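# Insert the peg fully into the plate's hole in the box

## Task

Push the peg completely into the hole of the plate that sits at the bottom of the open box, so that it stays seated there by itself once the robot lets go; a peg kept in place only by a gripper does not count.

## Robot and tools

Robot and frame. Two arms, left_arm and right_arm, face each other across a table; left_arm's base is on the +y side. The names do not refer to image sides. All poses use one scene frame: origin at the table centre, +z up, table surface at z = +0.020 m. Positions are in metres; orientations are quaternions written w first (qw, qx, qy, qz). Each gripper's fingers point along its own +x axis and close along its own y axis. The reported end_effector_position is the point between the finger pads, 3 to 4 cm back from the tips, and may be somewhat wrong, more so when the arm is stretched out.

The row. Every motion command uses a row of 16 numbers for both arms together: left_arm x, y, z, qw, qx, qy, qz, opening, then right_arm in the same order. x, y, z and the quaternion are an absolute target pose for that gripper in the scene frame, not an offset. Opening runs from -1 to 1: +1 is fully open (0.088 m), empty fingers touch near -0.80, and values down to -1 close no further. Closing from fully open takes at least about 0.5 s. To hold a gripper's orientation, resend your own chosen quaternion each time rather than the reported one, which drifts. For an arm meant to stay put, resend the full pose from the last result before it stopped, plus its opening.

execute_actions(actions): actions is a list of actions; each action is a list of 1 to 15 rows, one row per control step of 1/30 s. If fewer than 15 rows are given, the last row is repeated to fill 15 steps. An empty list just returns state and images. If any target lies more than 0.6 m from that gripper's starting position along any of its own axes, that action is rejected for both arms; if the first action fails this or anything is malformed, the whole call is rejected and nothing moves. Each step, the commanded pose is limited to within 70 mm and 16 degrees of the measured pose, then solved by damped inverse kinematics, favouring position over orientation. After an action the arm only continues to its last clipped pose, so long travels need further actions. Step readings list positions at some steps; HELD with an arm label means that arm's command was held back on that step.

move(target, speed, blocking): target is one 16-number row as above. Each gripper follows a straight line to its pose, turning the short way; both paths finish together, lasting 0.5 to 10 s (cut off at 10 s). speed is the path's top speed in m/s, 0.002 to 0.5, default 0.25; rotation is capped at twice that value in rad/s. Paths ignore obstacles and the other arm; grippers lag, wander and can exceed the speed, especially near full extension. Openings are applied at the start. Faster contact hits harder, and aiming deeper past a contact presses harder. The result adds a move: line with the ending (done, off_target, moving, held, fault) and any limits (paced = pose clipped; held = some steps blocked, after which the arm may jump fast), plus each gripper's distance from its pose. If only one arm is named, the other finished at rest. With blocking=false the call returns after 0.5 s while motion continues; use wait(0) to check, and call wait or stop before any new move or execute_actions.

wait(seconds): 0 to 10 s; arms keep their last command, a running move keeps going, and it returns early when that move ends. stop(): brakes a running move; it needs some distance, more at speed; fingers keep moving.

zoom_image(camera, region): camera is cam_head_left, cam_head_right, cam_left_wrist or cam_right_wrist (each image 504x504); region is [x0, y0, x1, y1] in pixels from the top-left corner, at most 504 by 504. Calibrations (intrinsics, distortion, world-to-camera transforms) are supplied and may be off by a few degrees and millimetres; wrist camera poses follow their arm's joints.

finished_scene(scene): pass the current scene number (1 or 2). It cannot be undone; the robot first holds its last command, and the goal must still be met afterwards. Ending a reply without a tool call ends the whole session.

Reading results. The state line gives each gripper's position, quaternion and velocities. Hand target lines show where the controller is now steering each gripper. A pose unreachable line means a clearance check altered or blocked that arm's command. grip_measured is the finger opening on the command scale, off by up to about 1 mm, and reads up to about 3 mm (0.061) narrower while squeezing a hard part. To hold something, command about 0.07 below grip_measured; smaller gaps give a lighter grip. Parts under about 3 mm thick get proportionally less force. Pad force tops out near 34 to 49 N. grip_effort_n is motor effort in N: negative closes, positive opens, capped near 83 N, keeps a residual when idle, and shows n/a at the start.

Limits and hazards. Joint ranges (rad), base to hand: waist -3.054 to 3.054, shoulder 0.000 to 3.142, elbow 0.000 to 2.356, wrist pitch -1.571 to 1.571, wrist yaw -1.571 to 1.571, wrist roll -3.142 to 3.142. Load limits (N m): waist 18, shoulder 22.3, elbow 22.2, wrist pitch 5.86, wrist yaw 5.84, wrist roll 5.48, including held weight. Exceeding one freezes that arm for 10 s and drops the rest of the call. Friction may leave a gripper short or tilted, and tiny moves may not happen, so check position and orientation after each move. Holding loads heats motors: MOTOR HOT from 50 °C, an OVER-TEMPERATURE FAULT at 95 °C, and power loss if it does not cool within 30 to 60 s. The simulation runs on while you compose replies, with the robot holding its last command. Occasional disturbances may tug a held part or shove loose objects. Avoid knocking anything off the table, dropping or slipping parts, slamming, strong pushes, and arms touching or pressing each other.

Each tool is called as a command line: name --argument value for each argument, lists and objects as JSON in quotes; but a table of rows of numbers goes row by row, as --pt "numbers of a row", without its own name.

## Session

execute_actions --actions '[]'

Scene clock: 0.00 s.
left_arm: end_effector_position=(-0.1124, +0.2504, +0.2243) grip_measured=+1.000 grip_effort_n=n/a end_effector_quat_wxyz=(+0.610, +0.092, +0.787, -0.027) end_effector_velocity=(+0.001, +0.002, -0.000) end_effector_angular_velocity=(+0.005, -0.007, -0.010) | right_arm: end_effector_position=(+0.3176, -0.4478, +0.2550) grip_measured=+0.986 grip_effort_n=n/a end_effector_quat_wxyz=(+0.722, +0.272, +0.636, -0.028) end_effector_velocity=(-0.002, +0.001, -0.000) end_effector_angular_velocity=(+0.007, +0.004, +0.006)
Joint positions: left_arm=[-0.469  1.499  1.155 -1.338  0.243 -1.401  0.088] | right_arm=[-1.8    0.892  0.77  -1.281 -0.328  0.363  0.087]
Joint velocities: left_arm=[-0.002 -0.002 -0.002 -0.007 -0.007  0.007  0.   ] | right_arm=[-0.002 -0.002 -0.002 -0.007 -0.007 -0.007  0.   ]
Motor temperatures (°C, as the motors report them): left_arm=[25 28 25 27 25 25] | right_arm=[27 28 27 25 26 25]
Heat: left arm: hottest shoulder 28 °C (+0.0 °C/min); right arm: hottest shoulder 28 °C (+0.0 °C/min).
Hand target (left_arm): -0.112, +0.250, +0.224; +0.610, +0.092, +0.787, -0.027
Hand target (right_arm): +0.318, -0.448, +0.255; +0.722, +0.272, +0.636, -0.028

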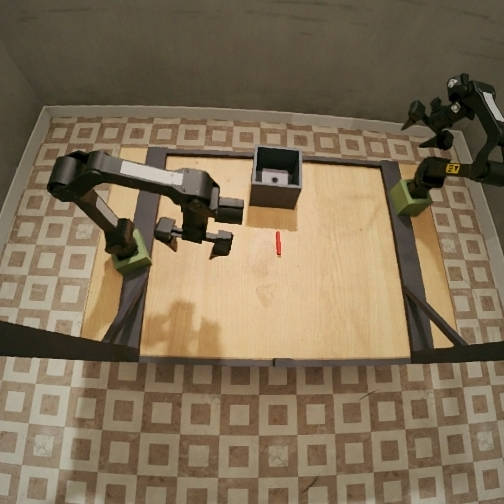

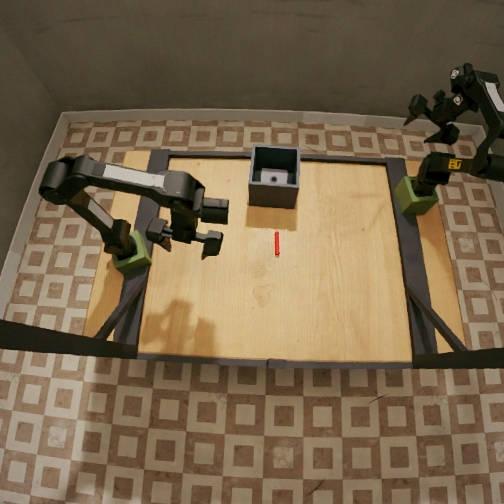

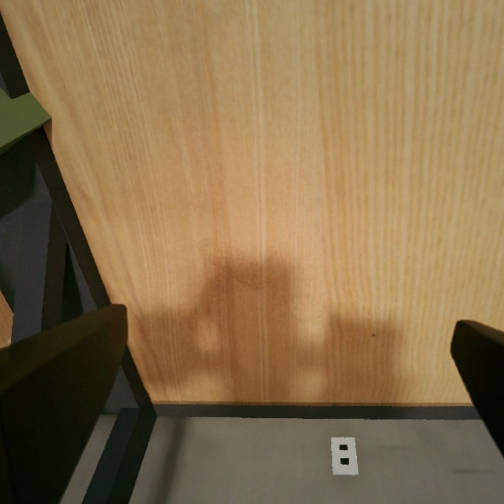

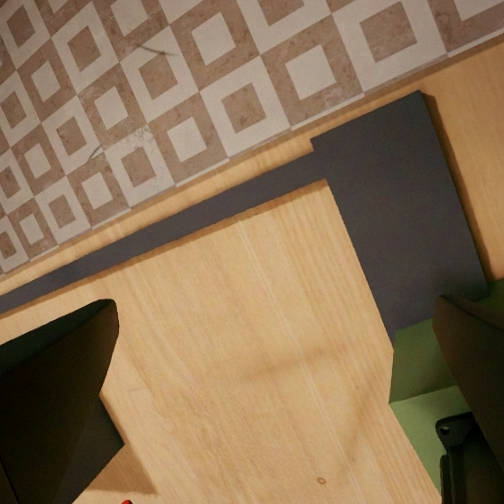

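zoom_image --camera "cam_head_left" --region '[215, 130, 345, 270]'

Region (215, 130, 345, 270) of cam_head_left's 504x504 image, scaled by 3.600, with more detail than that image has; it fills the left 468 columns of this view, and the rest is white.

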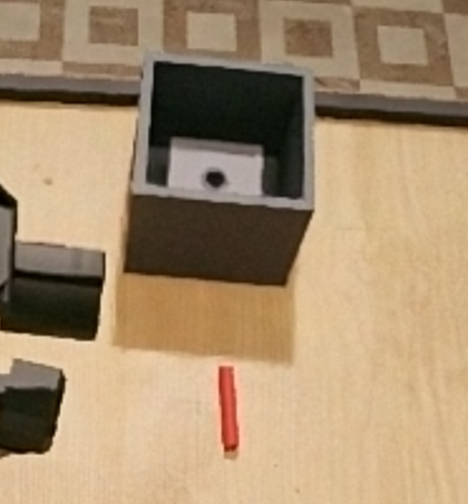

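move --target '[-0.03,-0.012,0.2,0.707,0,0.707,0,1, 0.3176,-0.4478,0.255,0.722,0.272,0.636,-0.028,1]'

Scene clock: 19.47 s.
left_arm: end_effector_position=(-0.0334, -0.0092, +0.2047) grip_measured=+1.000 grip_effort_n=0.7 end_effector_quat_wxyz=(+0.708, -0.038, +0.704, -0.042) end_effector_velocity=(+0.000, -0.002, -0.005) end_effector_angular_velocity=(+0.003, -0.005, +0.020) | right_arm: end_effector_position=(+0.3176, -0.4478, +0.2550) grip_measured=+0.986 grip_effort_n=-3.0 end_effector_quat_wxyz=(+0.722, +0.272, +0.636, -0.028) end_effector_velocity=(+0.001, -0.001, +0.000) end_effector_angular_velocity=(-0.013, -0.018, +0.017)
Joint positions: left_arm=[-0.373  2.407  2.346 -1.395  0.003 -1.483  0.088] | right_arm=[-1.8    0.892  0.77  -1.281 -0.328  0.363  0.087]
Joint velocities: left_arm=[-0.002  0.012  0.002  0.007 -0.007 -0.022  0.   ] | right_arm=[-0.002 -0.007 -0.002  0.007  0.007 -0.022 -0.   ]
Motor temperatures (°C, as the motors report them): left_arm=[25 30 27 27 25 25] | right_arm=[27 28 29 25 26 25]
Heat: left arm: hottest shoulder 30 °C (+6.2 °C/min); right arm: hottest elbow 29 °C (+3.1 °C/min).
Hand target (left_arm): -0.032, -0.012, +0.199; +0.709, -0.039, +0.703, -0.038
Hand target (right_arm): +0.318, -0.448, +0.255; +0.722, +0.272, +0.636, -0.028
Off the commanded pose (left_arm): 0.006 m, 7 deg.
Off the commanded pose (right_arm): 0.000 m, 0 deg.
joint sent to its limit (left arm) — the command would take joint 3 (elbow) past its upper limit, so that joint was sent only as far as its limit.
move: off_target (left_arm)
camera_calibration (this result's frames):
cam_left_wrist: T_world_to_cam=[[0.0561175, -0.990866, 0.122618, -0.020957], [-0.952167, -0.016164, 0.30515, -0.0625554], [-0.300381, -0.133877, -0.944377, 0.261437], [0, 0, 0, 1]] pos_world=[0.0201437, 0.0132237, 0.268554]

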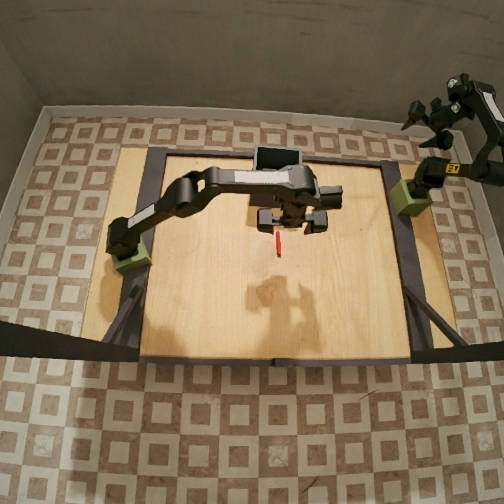

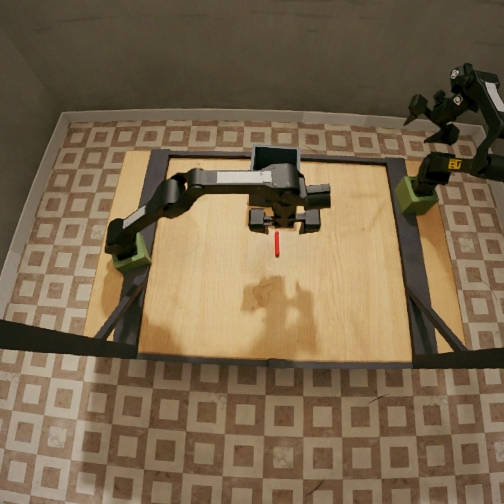

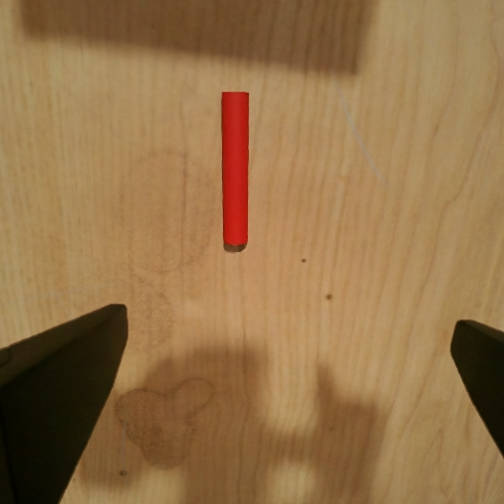

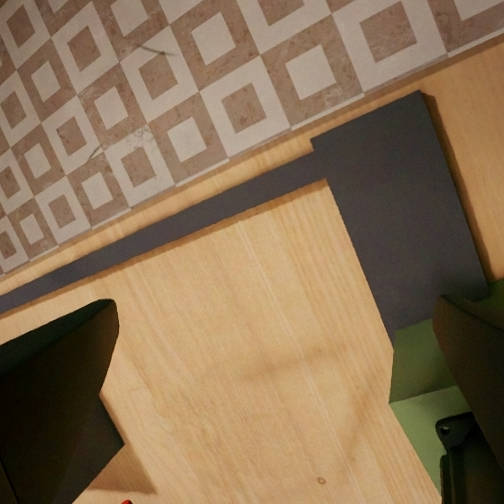

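move --target '[-0.033,-0.010,0.09,0.707,0,0.707,0,0.2, 0.3176,-0.4478,0.255,0.722,0.272,0.636,-0.028,1]'

move --target '[-0.033,-0.010,0.06,0.707,0,0.707,0,0.2, 0.3176,-0.4478,0.255,0.722,0.272,0.636,-0.028,1]' --speed 0.05

Scene clock: 29.43 s.
left_arm: end_effector_position=(-0.0333, -0.0091, +0.0969) grip_measured=+0.203 grip_effort_n=-14.2 end_effector_quat_wxyz=(+0.706, -0.001, +0.708, -0.005) end_effector_velocity=(-0.002, -0.000, -0.004) end_effector_angular_velocity=(+0.002, +0.008, +0.019) | right_arm: end_effector_position=(+0.3176, -0.4478, +0.2550) grip_measured=+0.986 grip_effort_n=-2.6 end_effector_quat_wxyz=(+0.722, +0.272, +0.636, -0.028) end_effector_velocity=(-0.004, -0.001, -0.000) end_effector_angular_velocity=(-0.001, +0.024, -0.024)
Joint positions: left_arm=[-0.373  2.537  2.158 -1.184  0.003 -1.483  0.049] | right_arm=[-1.8    0.892  0.77  -1.281 -0.328  0.363  0.087]
Joint velocities: left_arm=[-0.002  0.007 -0.002  0.007  0.007 -0.022 -0.   ] | right_arm=[-0.002 -0.002  0.002 -0.022  0.007  0.022 -0.   ]
Motor temperatures (°C, as the motors report them): left_arm=[25 34 28 27 25 25] | right_arm=[27 29 30 25 26 25]
Heat: left arm: hottest shoulder 34 °C (+12.2 °C/min); right arm: hottest elbow 30 °C (+4.1 °C/min).
Hand target (left_arm): -0.033, -0.010, +0.090; +0.707, +0.000, +0.707, -0.000
Hand target (right_arm): +0.318, -0.448, +0.255; +0.722, +0.272, +0.636, -0.028
Off the commanded pose (left_arm): 0.007 m, 1 deg.
Off the commanded pose (right_arm): 0.000 m, 0 deg.
move: done
camera_calibration (this result's frames):
cam_left_wrist: T_world_to_cam=[[0.0571056, -0.998212, 0.0176637, 0.00252056], [-0.949587, -0.0488441, 0.309674, -0.0302718], [-0.308258, -0.0344574, -0.950679, 0.160944], [0, 0, 0, 1]] pos_world=[0.0207226, 0.00658316, 0.162336]

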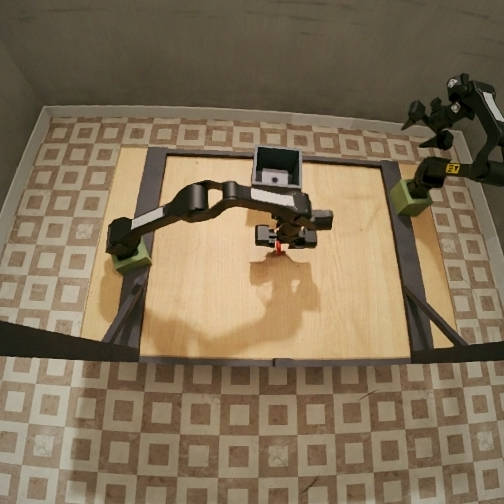

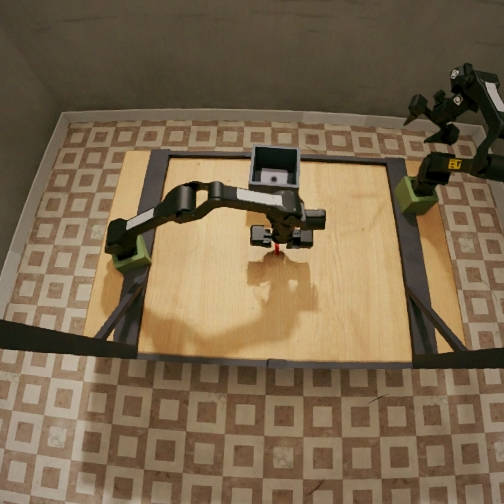

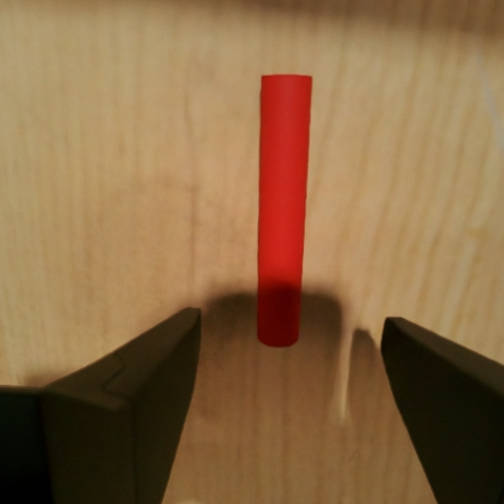

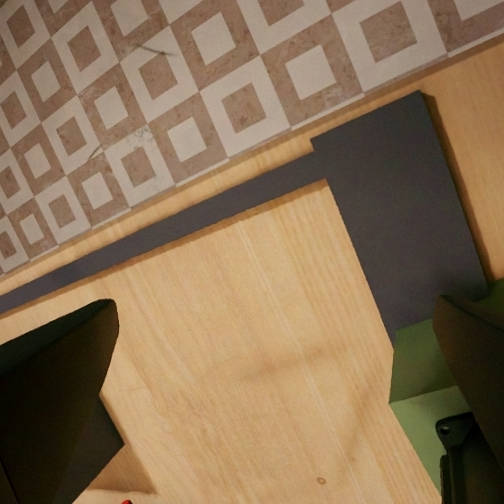

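Scene clock: 30.53 s.
left_arm: end_effector_position=(-0.0330, -0.0130, +0.0696) grip_measured=+0.203 grip_effort_n=-14.7 end_effector_quat_wxyz=(+0.707, -0.006, +0.708, -0.009) end_effector_velocity=(-0.000, +0.002, +0.001) end_effector_angular_velocity=(+0.008, -0.007, -0.010) | right_arm: end_effector_position=(+0.3176, -0.4478, +0.2550) grip_measured=+0.986 grip_effort_n=-2.6 end_effector_quat_wxyz=(+0.722, +0.272, +0.636, -0.028) end_effector_velocity=(-0.006, -0.001, -0.003) end_effector_angular_velocity=(-0.006, +0.025, +0.003)
Joint positions: left_arm=[-0.373  2.571  2.113 -1.092  0.003 -1.484  0.049] | right_arm=[-1.8    0.892  0.77  -1.281 -0.328  0.363  0.087]
Joint velocities: left_arm=[-0.002 -0.002 -0.002 -0.007 -0.007  0.007 -0.   ] | right_arm=[-0.002 -0.002 -0.007 -0.022  0.007 -0.007 -0.   ]
Motor temperatures (°C, as the motors report them): left_arm=[25 34 28 27 25 25] | right_arm=[27 29 30 25 26 25]
Heat: left arm: hottest shoulder 34 °C (+11.8 °C/min); right arm: hottest elbow 30 °C (+3.9 °C/min).
Hand target (left_arm): -0.033, -0.010, +0.060; +0.707, -0.000, +0.707, +0.000
Hand target (right_arm): +0.318, -0.448, +0.255; +0.722, +0.272, +0.636, -0.028
Off the commanded pose (left_arm): 0.010 m, 1 deg.
Off the commanded pose (right_arm): 0.000 m, 0 deg.
move: off_target (left_arm)
camera_calibration (this result's frames):
cam_left_wrist: T_world_to_cam=[[0.0578452, -0.997901, 0.0290991, -0.00172476], [-0.94984, -0.0460391, 0.309328, -0.0216497], [-0.307339, -0.0455326, -0.95051, 0.134836], [0, 0, 0, 1]] pos_world=[0.0209765, 0.00342158, 0.13491]

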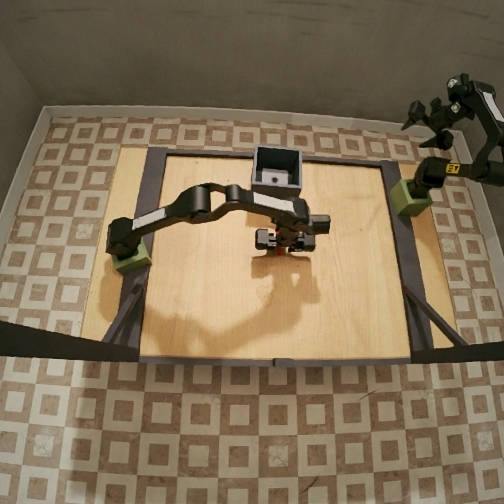

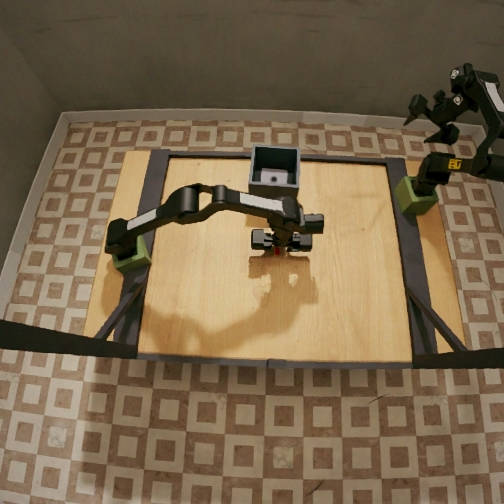

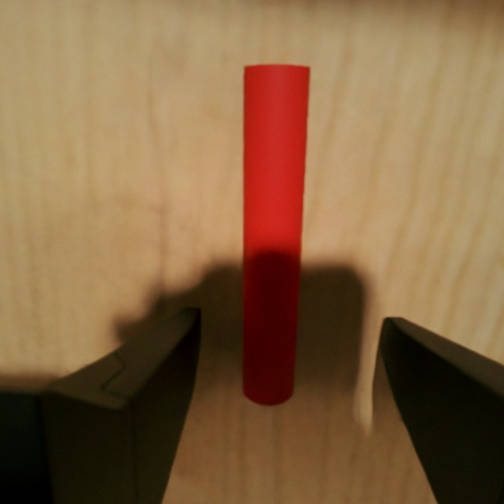

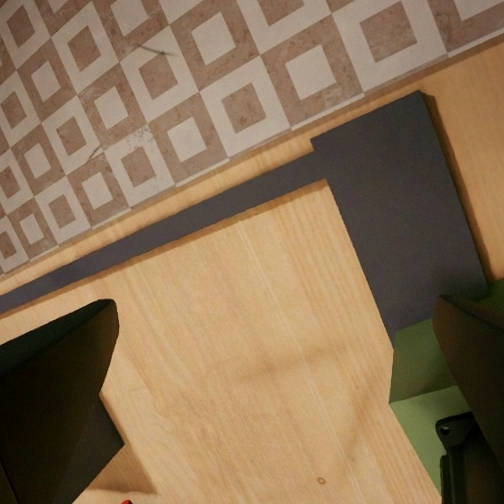

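No taper (shadow). Go lower.

move --target '[-0.030,-0.006,0.049,0.707,0,0.707,0,0.2, 0.3176,-0.4478,0.255,0.722,0.272,0.636,-0.028,1]' --speed 0.04

move --target '[-0.030,-0.006,0.049,0.707,0,0.707,0,-0.6, 0.3176,-0.4478,0.255,0.722,0.272,0.636,-0.028,1]' --speed 0.04

Scene clock: 36.93 s.
left_arm: end_effector_position=(-0.0331, -0.0119, +0.0631) grip_measured=+0.202 grip_effort_n=-11.9 end_effector_quat_wxyz=(+0.707, -0.008, +0.707, -0.011) end_effector_velocity=(-0.003, +0.005, +0.001) end_effector_angular_velocity=(+0.012, +0.009, +0.019) | right_arm: end_effector_position=(+0.3176, -0.4478, +0.2550) grip_measured=+0.986 grip_effort_n=-3.0 end_effector_quat_wxyz=(+0.722, +0.272, +0.636, -0.028) end_effector_velocity=(-0.005, +0.004, -0.000) end_effector_angular_velocity=(+0.022, +0.017, +0.013)
Joint positions: left_arm=[-0.373  2.566  2.077 -1.055  0.003 -1.484  0.049] | right_arm=[-1.8    0.892  0.77  -1.281 -0.328  0.363  0.087]
Joint velocities: left_arm=[-0.002 -0.012 -0.017 -0.007  0.007 -0.022 -0.   ] | right_arm=[ 0.002 -0.002 -0.002 -0.022 -0.022 -0.007 -0.   ]
Motor temperatures (°C, as the motors report them): left_arm=[25 36 28 28 25 25] | right_arm=[27 29 30 25 26 25]
Heat: left arm: hottest shoulder 36 °C (+13.0 °C/min); right arm: hottest elbow 30 °C (+3.2 °C/min).
Hand target (left_arm): -0.030, -0.006, +0.049; +0.707, +0.000, +0.707, -0.000
Hand target (right_arm): +0.318, -0.448, +0.255; +0.722, +0.272, +0.636, -0.028
Off the commanded pose (left_arm): 0.016 m, 2 deg.
Off the commanded pose (right_arm): 0.000 m, 0 deg.
move: off_target (left_arm)
camera_calibration (this result's frames):
cam_left_wrist: T_world_to_cam=[[0.057829, -0.997706, 0.0351976, -0.000791796], [-0.949996, -0.0441582, 0.309124, -0.0196346], [-0.30686, -0.0513139, -0.95037, 0.128585], [0, 0, 0, 1]] pos_world=[0.0208506, 0.00494118, 0.1283]

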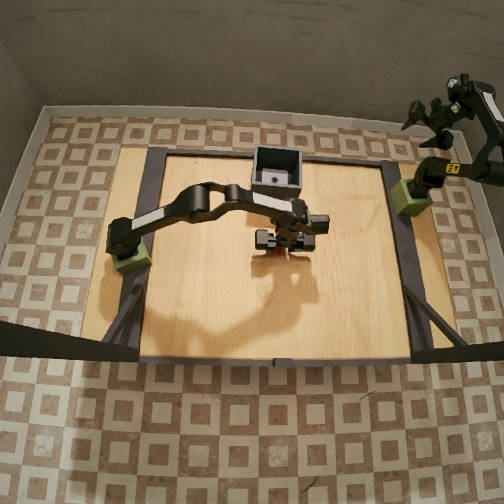

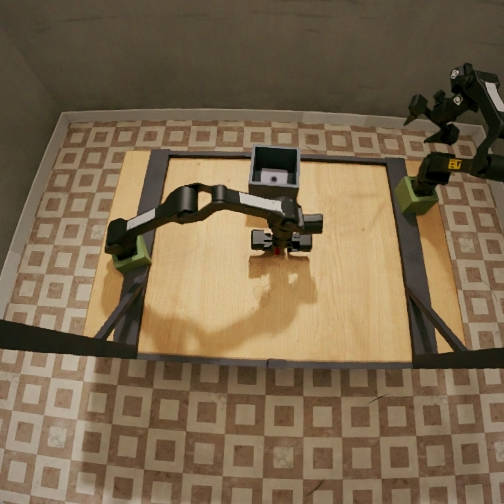

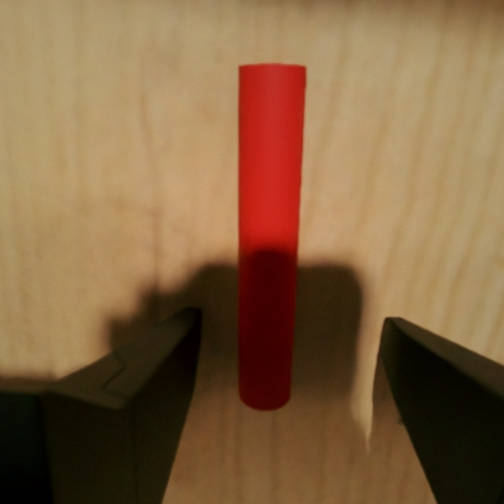

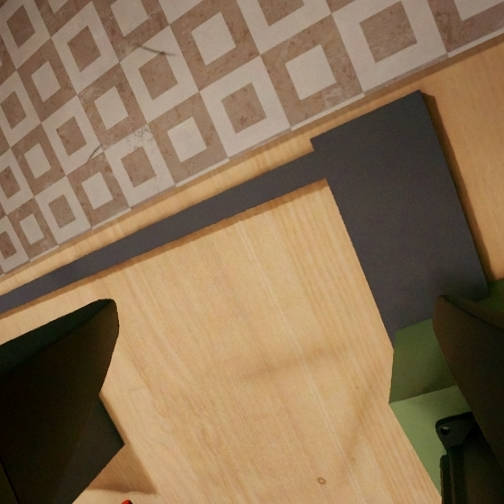

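Scene clock: 37.63 s.
left_arm: end_effector_position=(-0.0327, -0.0124, +0.0637) grip_measured=-0.558 grip_effort_n=-83.5 end_effector_quat_wxyz=(+0.707, -0.010, +0.707, -0.012) end_effector_velocity=(+0.002, +0.003, -0.001) end_effector_angular_velocity=(+0.014, -0.021, -0.009) | right_arm: end_effector_position=(+0.3176, -0.4478, +0.2550) grip_measured=+0.986 grip_effort_n=-3.0 end_effector_quat_wxyz=(+0.722, +0.272, +0.636, -0.028) end_effector_velocity=(-0.002, +0.001, -0.000) end_effector_angular_velocity=(+0.007, +0.004, +0.006)
Joint positions: left_arm=[-0.373  2.564  2.075 -1.052  0.003 -1.484  0.012] | right_arm=[-1.8    0.892  0.77  -1.281 -0.328  0.363  0.087]
Joint velocities: left_arm=[-0.002 -0.002 -0.007 -0.007 -0.022  0.007  0.   ] | right_arm=[-0.002 -0.002 -0.002 -0.007 -0.007 -0.007  0.   ]
Motor temperatures (°C, as the motors report them): left_arm=[25 37 28 28 25 25] | right_arm=[27 29 30 25 26 25]
Heat: left arm: hottest shoulder 37 °C (+14.3 °C/min); right arm: hottest elbow 30 °C (+3.2 °C/min).
Hand target (left_arm): -0.030, -0.006, +0.049; +0.707, +0.000, +0.707, +0.000
Hand target (right_arm): +0.318, -0.448, +0.255; +0.722, +0.272, +0.636, -0.028
Off the commanded pose (left_arm): 0.016 m, 2 deg.
Off the commanded pose (right_arm): 0.000 m, 0 deg.
move: off_target (left_arm)
camera_calibration (this result's frames):
cam_left_wrist: T_world_to_cam=[[0.0585784, -0.99752, 0.0390086, -0.00154648], [-0.95006, -0.0437081, 0.30899, -0.0194402], [-0.306519, -0.0551607, -0.950265, 0.129237], [0, 0, 0, 1]] pos_world=[0.0212348, 0.00473645, 0.128876]

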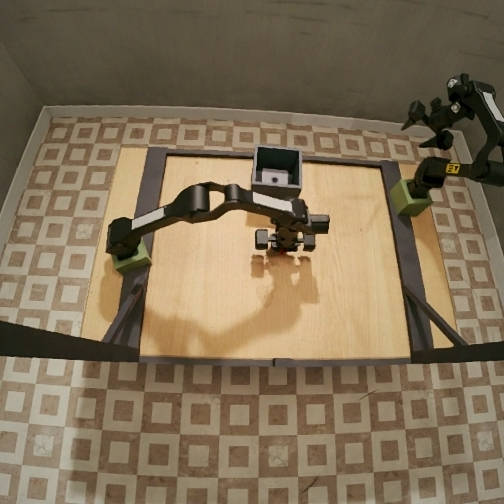

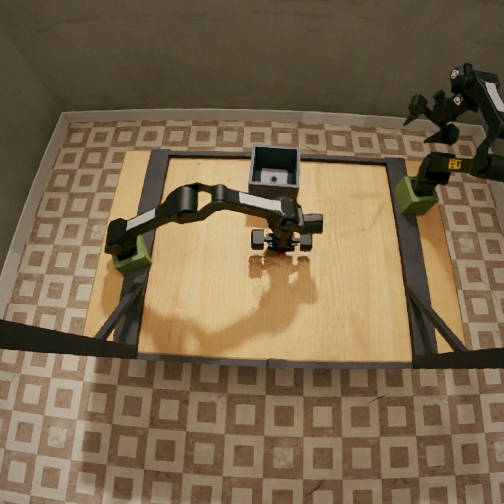

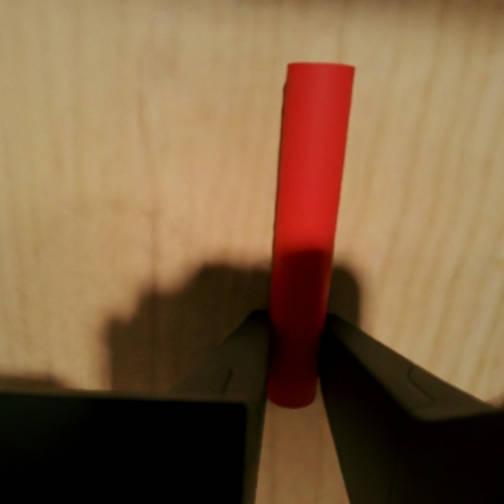

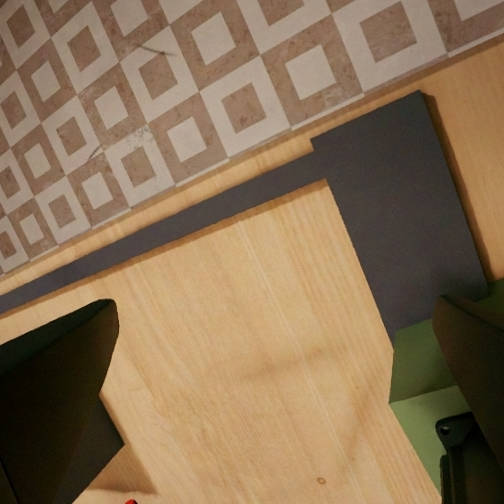

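move --target '[-0.030,0.02,0.15,0.707,0,0.707,0,-0.63, 0.15,-0.25,0.26,0.707,0,0.707,0,1]' --speed 0.2

move --target '[0.0,-0.08,0.10,0.707,0,0,-0.707,-0.63, 0.0,-0.125,0.26,0.707,0,0.707,0,0.4]' --speed 0.3

Scene clock: 51.90 s.
left_arm: end_effector_position=(-0.0316, +0.0225, +0.1366) grip_measured=-0.558 grip_effort_n=-83.5 end_effector_quat_wxyz=(+0.705, +0.010, +0.709, +0.012) end_effector_velocity=(+0.002, +0.000, -0.001) end_effector_angular_velocity=(-0.002, -0.008, +0.010) | right_arm: end_effector_position=(+0.1525, -0.2522, +0.2580) grip_measured=+0.986 grip_effort_n=-3.5 end_effector_quat_wxyz=(+0.713, -0.002, +0.702, -0.001) end_effector_velocity=(-0.004, +0.001, +0.001) end_effector_angular_velocity=(-0.005, +0.022, +0.024)
Joint positions: left_arm=[-0.364  2.393  2.055 -1.265  0.003 -1.481  0.012] | right_arm=[-0.029  1.42   1.133 -1.29   0.015  1.672  0.087]
Joint velocities: left_arm=[ 0.002 -0.002 -0.007  0.007 -0.007 -0.007 -0.   ] | right_arm=[ 0.002  0.007  0.012 -0.007 -0.022 -0.022  0.   ]
Motor temperatures (°C, as the motors report them): left_arm=[25 41 27 28 25 25] | right_arm=[27 29 31 25 26 25]
Heat: left arm: hottest shoulder 41 °C (+15.0 °C/min); right arm: hottest elbow 31 °C (+3.5 °C/min).
Hand target (left_arm): -0.030, +0.020, +0.150; +0.707, +0.000, +0.707, -0.000
Hand target (right_arm): +0.151, -0.249, +0.260; +0.711, -0.001, +0.703, -0.000
Off the commanded pose (left_arm): 0.014 m, 2 deg.
Off the commanded pose (right_arm): 0.004 m, 1 deg.
move: off_target (left_arm)
camera_calibration (this result's frames):
cam_left_wrist: T_world_to_cam=[[0.0639488, -0.997694, -0.022746, 0.038973], [-0.948082, -0.0678524, 0.310705, -0.0390239], [-0.311532, 0.00169588, -0.950234, 0.199362], [0, 0, 0, 1]] pos_world=[0.0226173, 0.0358972, 0.202452]
cam_right_wrist: T_world_to_cam=[[-0.00859967, -0.999916, 0.00967226, -0.243564], [-0.934623, 0.0114765, 0.355455, 0.0807139], [-0.355536, -0.00598312, -0.934643, 0.370656], [0, 0, 0, 1]] pos_world=[0.205124, -0.242252, 0.320097]

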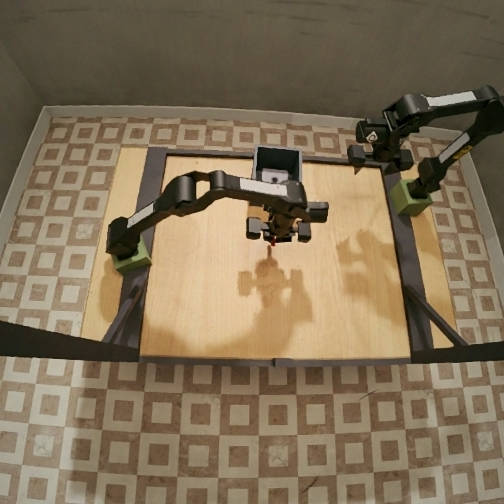

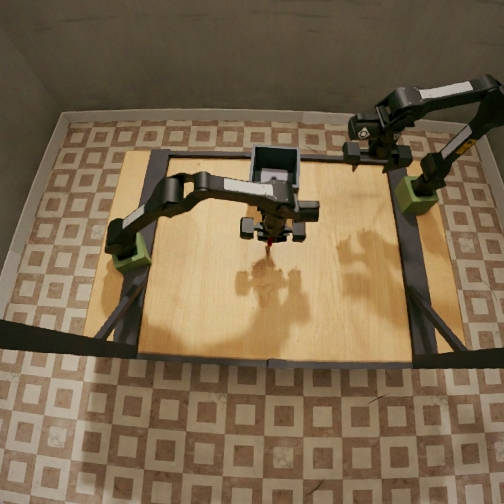

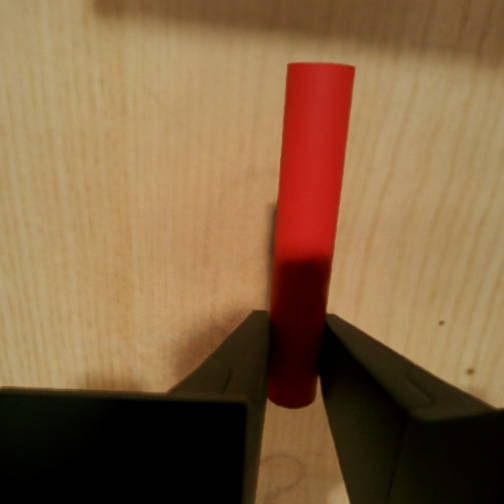

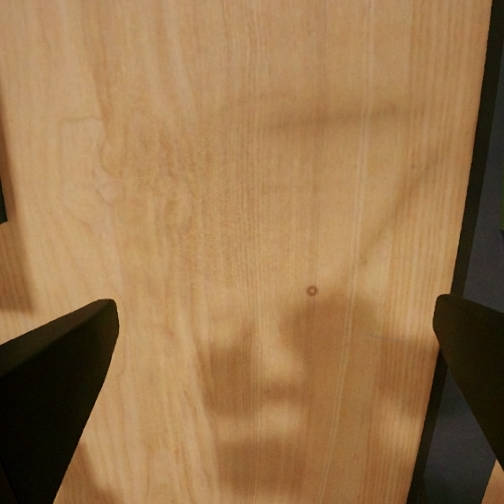

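Scene clock: 56.03 s.
left_arm: end_effector_position=(-0.0019, -0.0786, +0.1064) grip_measured=-0.558 grip_effort_n=-83.5 end_effector_quat_wxyz=(+0.710, -0.005, +0.002, -0.705) end_effector_velocity=(+0.002, +0.000, -0.002) end_effector_angular_velocity=(-0.002, +0.007, +0.010) | right_arm: end_effector_position=(+0.0028, -0.1262, +0.2599) grip_measured=+0.403 grip_effort_n=-16.5 end_effector_quat_wxyz=(+0.709, +0.002, +0.705, +0.001) end_effector_velocity=(+0.004, -0.003, -0.002) end_effector_angular_velocity=(-0.021, -0.018, +0.020)
Joint positions: left_arm=[-0.285  2.593  1.187  1.41   0.164 -0.011  0.012] | right_arm=[ 0.32   2.055  1.883 -1.398  0.007  2.021  0.059]
Joint velocities: left_arm=[ 0.002  0.007  0.002  0.007 -0.007 -0.007 -0.   ] | right_arm=[-0.002  0.007  0.002 -0.022  0.007 -0.022 -0.   ]
Motor temperatures (°C, as the motors report them): left_arm=[25 42 27 29 25 25] | right_arm=[27 29 31 25 26 25]
Heat: left arm: hottest shoulder 42 °C (+15.0 °C/min); right arm: hottest elbow 31 °C (+3.2 °C/min).
Hand target (left_arm): -0.001, -0.079, +0.101; +0.709, -0.002, +0.002, -0.705
Hand target (right_arm): +0.000, -0.125, +0.259; +0.708, +0.001, +0.706, +0.001
Off the commanded pose (left_arm): 0.007 m, 1 deg.
Off the commanded pose (right_arm): 0.003 m, 0 deg.
move: done
camera_calibration (this result's frames):
cam_left_wrist: T_world_to_cam=[[-0.997381, 0.0020584, 0.0722973, 0.00193102], [-0.0682903, 0.302456, -0.950714, 0.156638], [-0.0238237, -0.953161, -0.301523, 0.0365431], [0, 0, 0, 1]] pos_world=[0.0134934, -0.0125485, 0.159797]
cam_right_wrist: T_world_to_cam=[[-0.00931378, -0.999956, 0.00053718, -0.116587], [-0.93086, 0.00886643, 0.365269, -0.0642433], [-0.365258, 0.002902, -0.930902, 0.320117], [0, 0, 0, 1]] pos_world=[0.0560381, -0.116941, 0.321526]

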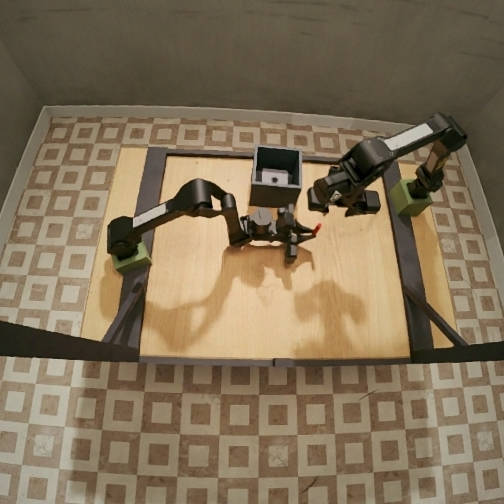

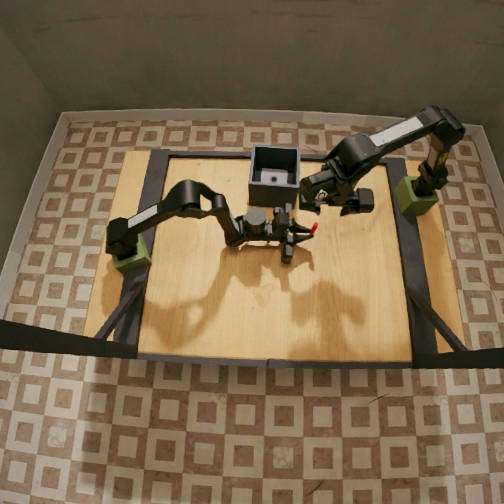

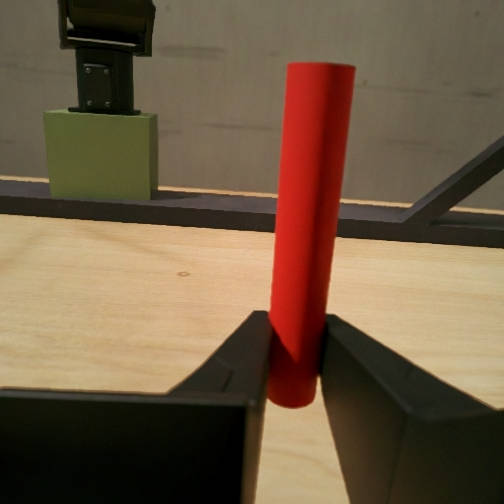

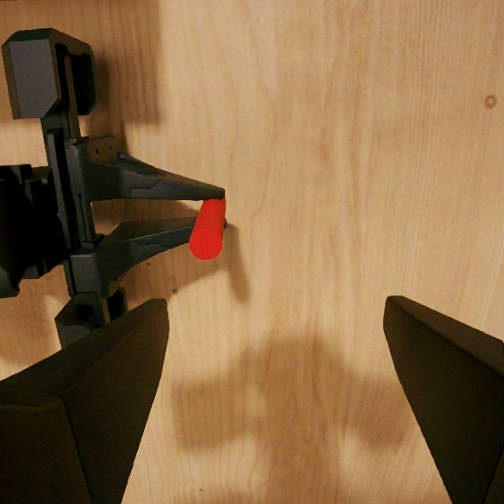

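move --target '[0.0,-0.08,0.10,0.707,0,0,-0.707,-0.63, -0.003,-0.096,0.21,0.707,0,0.707,0,0.2]' --speed 0.1

Scene clock: 63.10 s.
left_arm: end_effector_position=(-0.0011, -0.0795, +0.1056) grip_measured=-0.558 grip_effort_n=-83.5 end_effector_quat_wxyz=(+0.707, -0.004, -0.001, -0.707) end_effector_velocity=(-0.000, -0.001, +0.001) end_effector_angular_velocity=(+0.002, +0.008, +0.005) | right_arm: end_effector_position=(-0.0029, -0.0981, +0.2140) grip_measured=+0.203 grip_effort_n=-16.5 end_effector_quat_wxyz=(+0.708, +0.002, +0.707, +0.002) end_effector_velocity=(+0.001, -0.003, -0.001) end_effector_angular_velocity=(-0.014, +0.002, -0.010)
Joint positions: left_arm=[-0.281  2.599  1.195  1.412  0.174 -0.005  0.012] | right_arm=[ 0.302  2.174  1.884 -1.276  0.004  2.003  0.049]
Joint velocities: left_arm=[-0.002 -0.002  0.002 -0.007 -0.007 -0.007 -0.   ] | right_arm=[-0.002 -0.002 -0.007 -0.007 -0.007  0.007  0.   ]
Motor temperatures (°C, as the motors report them): left_arm=[25 42 28 30 25 25] | right_arm=[27 31 31 25 26 25]
Heat: left arm: hottest shoulder 42 °C (+14.2 °C/min); right arm: hottest shoulder 31 °C (+3.0 °C/min).
Hand target (left_arm): -0.000, -0.080, +0.100; +0.707, +0.000, +0.000, -0.707
Hand target (right_arm): -0.003, -0.096, +0.210; +0.707, +0.000, +0.707, -0.000
Off the commanded pose (left_arm): 0.006 m, 0 deg.
Off the commanded pose (right_arm): 0.004 m, 0 deg.
move: done
camera_calibration (this result's frames):
cam_left_wrist: T_world_to_cam=[[-0.997824, 0.00864593, 0.0653675, 0.00402151], [-0.0597483, 0.300757, -0.951827, 0.15613], [-0.0278892, -0.953662, -0.299586, 0.035229], [0, 0, 0, 1]] pos_world=[0.0143238, -0.0133955, 0.1589]
cam_right_wrist: T_world_to_cam=[[-0.00854161, -0.999963, -0.00116685, -0.0880819], [-0.929352, 0.00750773, 0.369118, -0.0539668], [-0.369096, 0.00423728, -0.929382, 0.274973], [0, 0, 0, 1]] pos_world=[0.0505847, -0.0888386, 0.275372]

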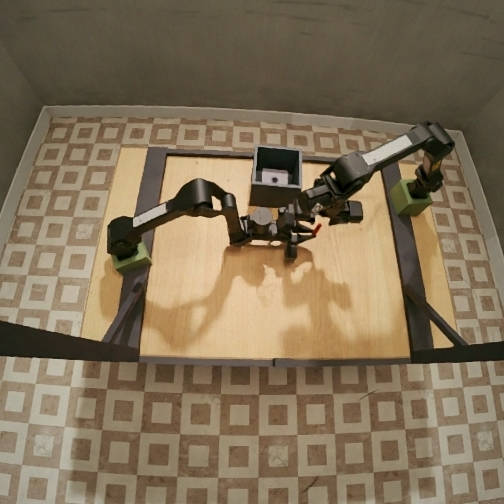

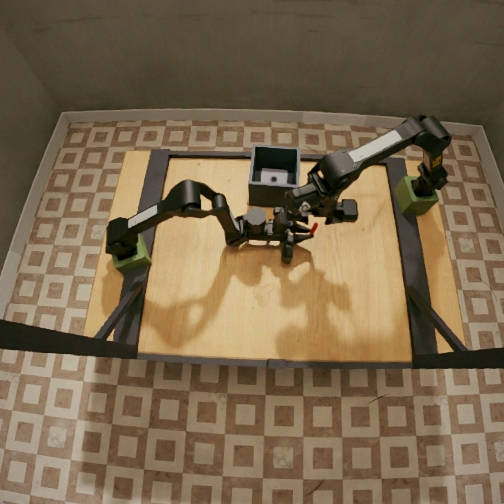

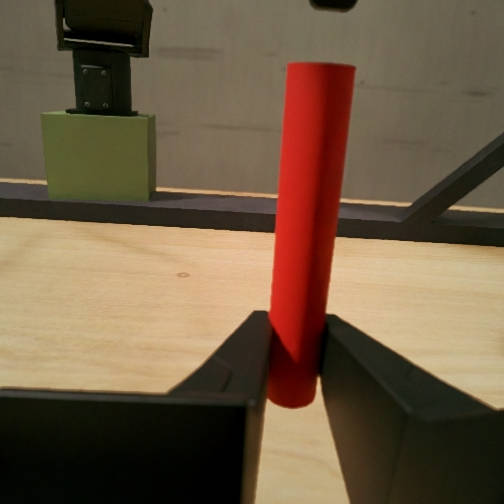

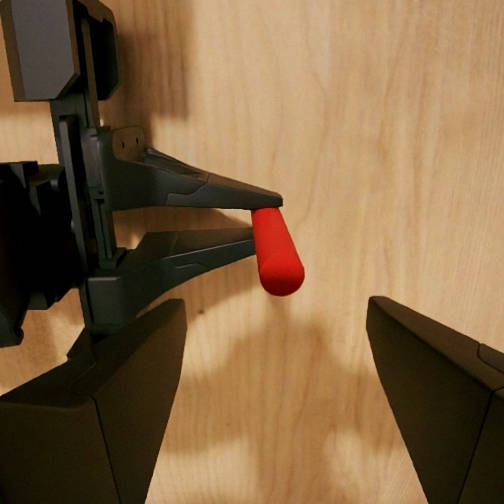

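move --target '[0.0,-0.08,0.10,0.707,0,0,-0.707,-0.63, 0.004,-0.097,0.17,0.707,0,0.707,0,0.2]' --speed 0.06

Scene clock: 70.33 s.
left_arm: end_effector_position=(-0.0009, -0.0795, +0.1057) grip_measured=-0.558 grip_effort_n=-83.5 end_effector_quat_wxyz=(+0.707, -0.004, -0.001, -0.707) end_effector_velocity=(-0.000, -0.001, +0.001) end_effector_angular_velocity=(+0.002, +0.008, +0.005) | right_arm: end_effector_position=(+0.0022, -0.0948, +0.1774) grip_measured=+0.203 grip_effort_n=-17.0 end_effector_quat_wxyz=(+0.706, +0.006, +0.709, +0.007) end_effector_velocity=(+0.001, +0.004, +0.001) end_effector_angular_velocity=(+0.017, +0.015, +0.000)
Joint positions: left_arm=[-0.281  2.599  1.195  1.412  0.174 -0.004  0.012] | right_arm=[ 0.288  2.183  1.753 -1.122  0.004  1.988  0.049]
Joint velocities: left_arm=[-0.002 -0.002  0.002 -0.007 -0.007 -0.007 -0.   ] | right_arm=[-0.007 -0.007 -0.007  0.022 -0.007 -0.007 -0.   ]
Motor temperatures (°C, as the motors report them): left_arm=[25 43 28 31 25 25] | right_arm=[27 33 32 25 26 25]
Heat: left arm: hottest shoulder 43 °C (+14.1 °C/min); right arm: hottest shoulder 33 °C (+5.1 °C/min).
Hand target (left_arm): +0.000, -0.080, +0.100; +0.707, +0.000, -0.000, -0.707
Hand target (right_arm): +0.004, -0.097, +0.170; +0.707, -0.000, +0.707, +0.000
Off the commanded pose (left_arm): 0.006 m, 0 deg.
Off the commanded pose (right_arm): 0.008 m, 1 deg.
move: done
camera_calibration (this result's frames):
cam_left_wrist: T_world_to_cam=[[-0.997856, 0.00828719, 0.0649174, 0.00426073], [-0.0594373, 0.300377, -0.951967, 0.156261], [-0.0273888, -0.953785, -0.29924, 0.0351693], [0, 0, 0, 1]] pos_world=[0.0145026, -0.0134285, 0.159003]
cam_right_wrist: T_world_to_cam=[[-0.0082016, -0.999873, -0.013654, -0.0826422], [-0.927317, 0.00249557, 0.374268, -0.0371246], [-0.374186, 0.0157311, -0.92722, 0.243521], [0, 0, 0, 1]] pos_world=[0.056018, -0.0863699, 0.238563]

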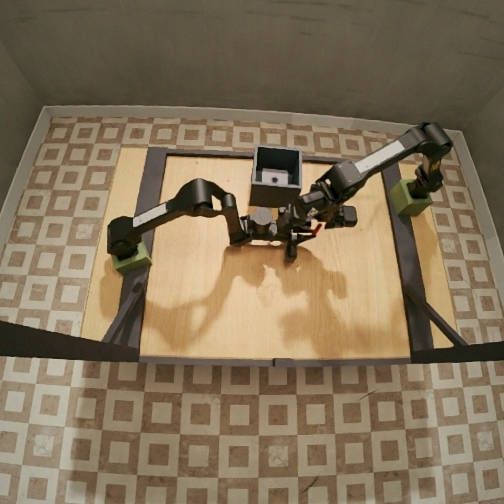

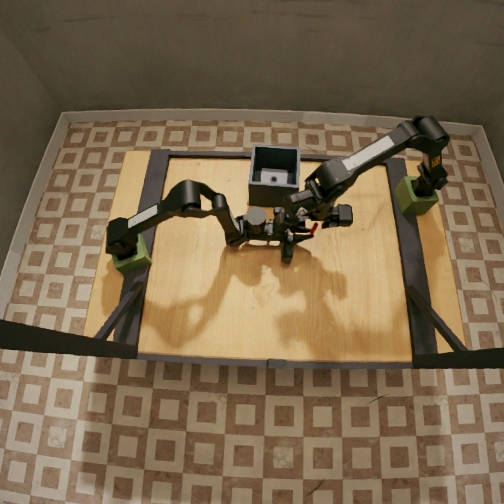

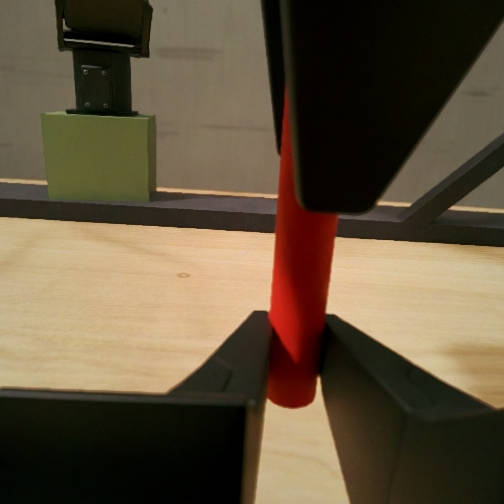

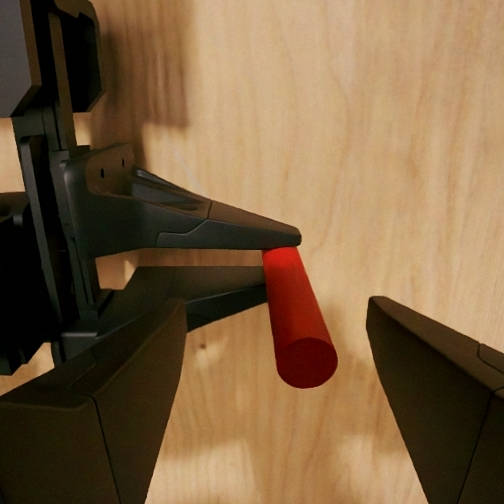

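move --target '[0.0,-0.08,0.10,0.707,0,0,-0.707,-0.63, 0.004,-0.102,0.169,0.707,0,0.707,0,-0.25]' --speed 0.03

Scene clock: 74.57 s.
left_arm: end_effector_position=(-0.0009, -0.0796, +0.1058) grip_measured=-0.558 grip_effort_n=-83.5 end_effector_quat_wxyz=(+0.707, -0.004, -0.001, -0.707) end_effector_velocity=(-0.000, +0.001, -0.004) end_effector_angular_velocity=(+0.012, +0.010, +0.005) | right_arm: end_effector_position=(+0.0044, -0.0993, +0.1698) grip_measured=-0.246 grip_effort_n=-17.0 end_effector_quat_wxyz=(+0.708, +0.002, +0.706, +0.002) end_effector_velocity=(+0.003, -0.008, -0.004) end_effector_angular_velocity=(-0.036, -0.008, +0.005)
Joint positions: left_arm=[-0.281  2.599  1.195  1.412  0.174 -0.004  0.012] | right_arm=[ 0.287  2.183  1.723 -1.107  0.004  1.988  0.027]
Joint velocities: left_arm=[-0.002  0.002 -0.002 -0.007 -0.007 -0.007  0.   ] | right_arm=[-0.002  0.002 -0.012 -0.022 -0.007 -0.007 -0.   ]
Motor temperatures (°C, as the motors report them): left_arm=[25 43 28 31 25 25] | right_arm=[27 34 31 25 26 25]
Heat: left arm: hottest shoulder 43 °C (+14.1 °C/min); right arm: hottest shoulder 34 °C (+5.0 °C/min).
Hand target (left_arm): -0.000, -0.080, +0.100; +0.707, -0.000, -0.000, -0.707
Hand target (right_arm): +0.004, -0.102, +0.169; +0.707, +0.000, +0.707, -0.000
Off the commanded pose (left_arm): 0.006 m, 0 deg.
Off the commanded pose (right_arm): 0.003 m, 0 deg.
move: done
camera_calibration (this result's frames):
cam_left_wrist: T_world_to_cam=[[-0.997861, 0.00831156, 0.0648478, 0.00427821], [-0.059374, 0.300019, -0.952084, 0.156386], [-0.0273689, -0.953897, -0.298884, 0.0350767], [0, 0, 0, 1]] pos_world=[0.0145143, -0.0134949, 0.159099]
cam_right_wrist: T_world_to_cam=[[-0.00854159, -0.999963, 0.000587288, -0.0896395], [-0.929671, 0.00815747, 0.368299, -0.0306825], [-0.368291, 0.00259988, -0.929707, 0.236471], [0, 0, 0, 1]] pos_world=[0.0577999, -0.0900007, 0.231202]

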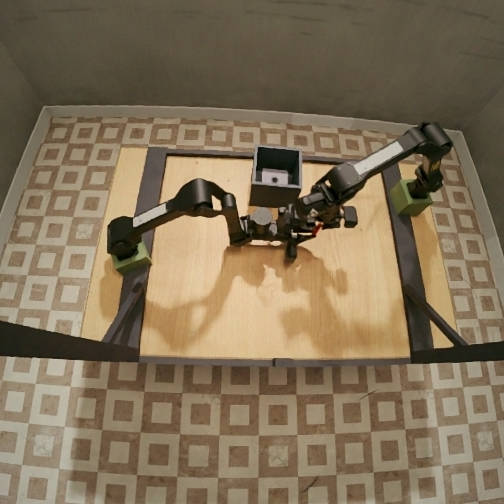

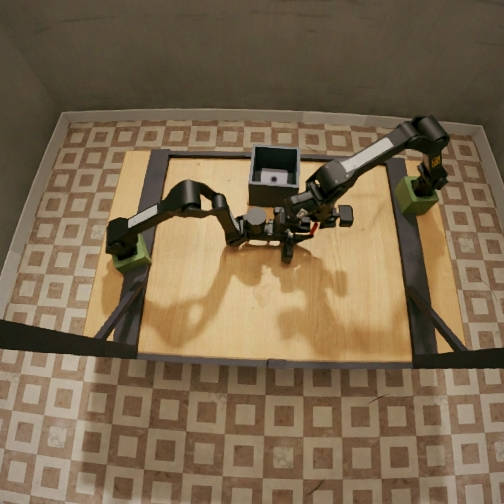

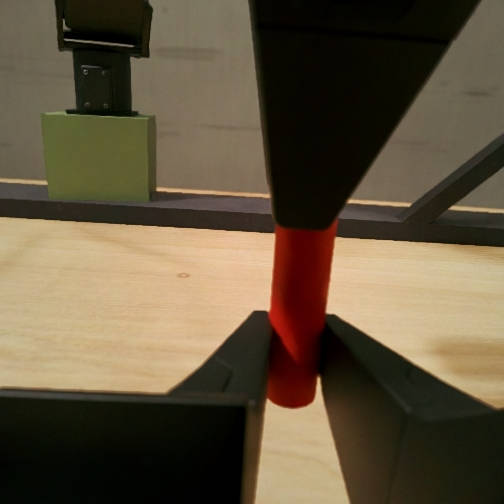

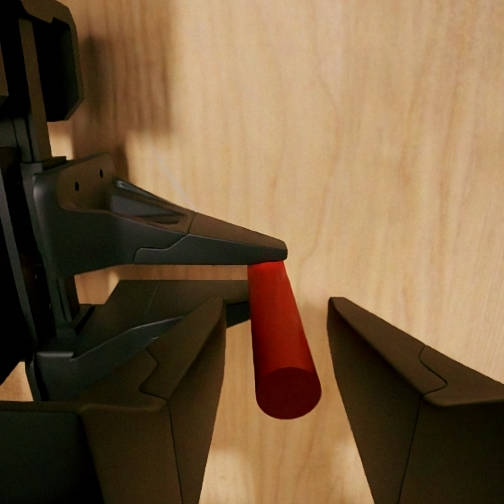

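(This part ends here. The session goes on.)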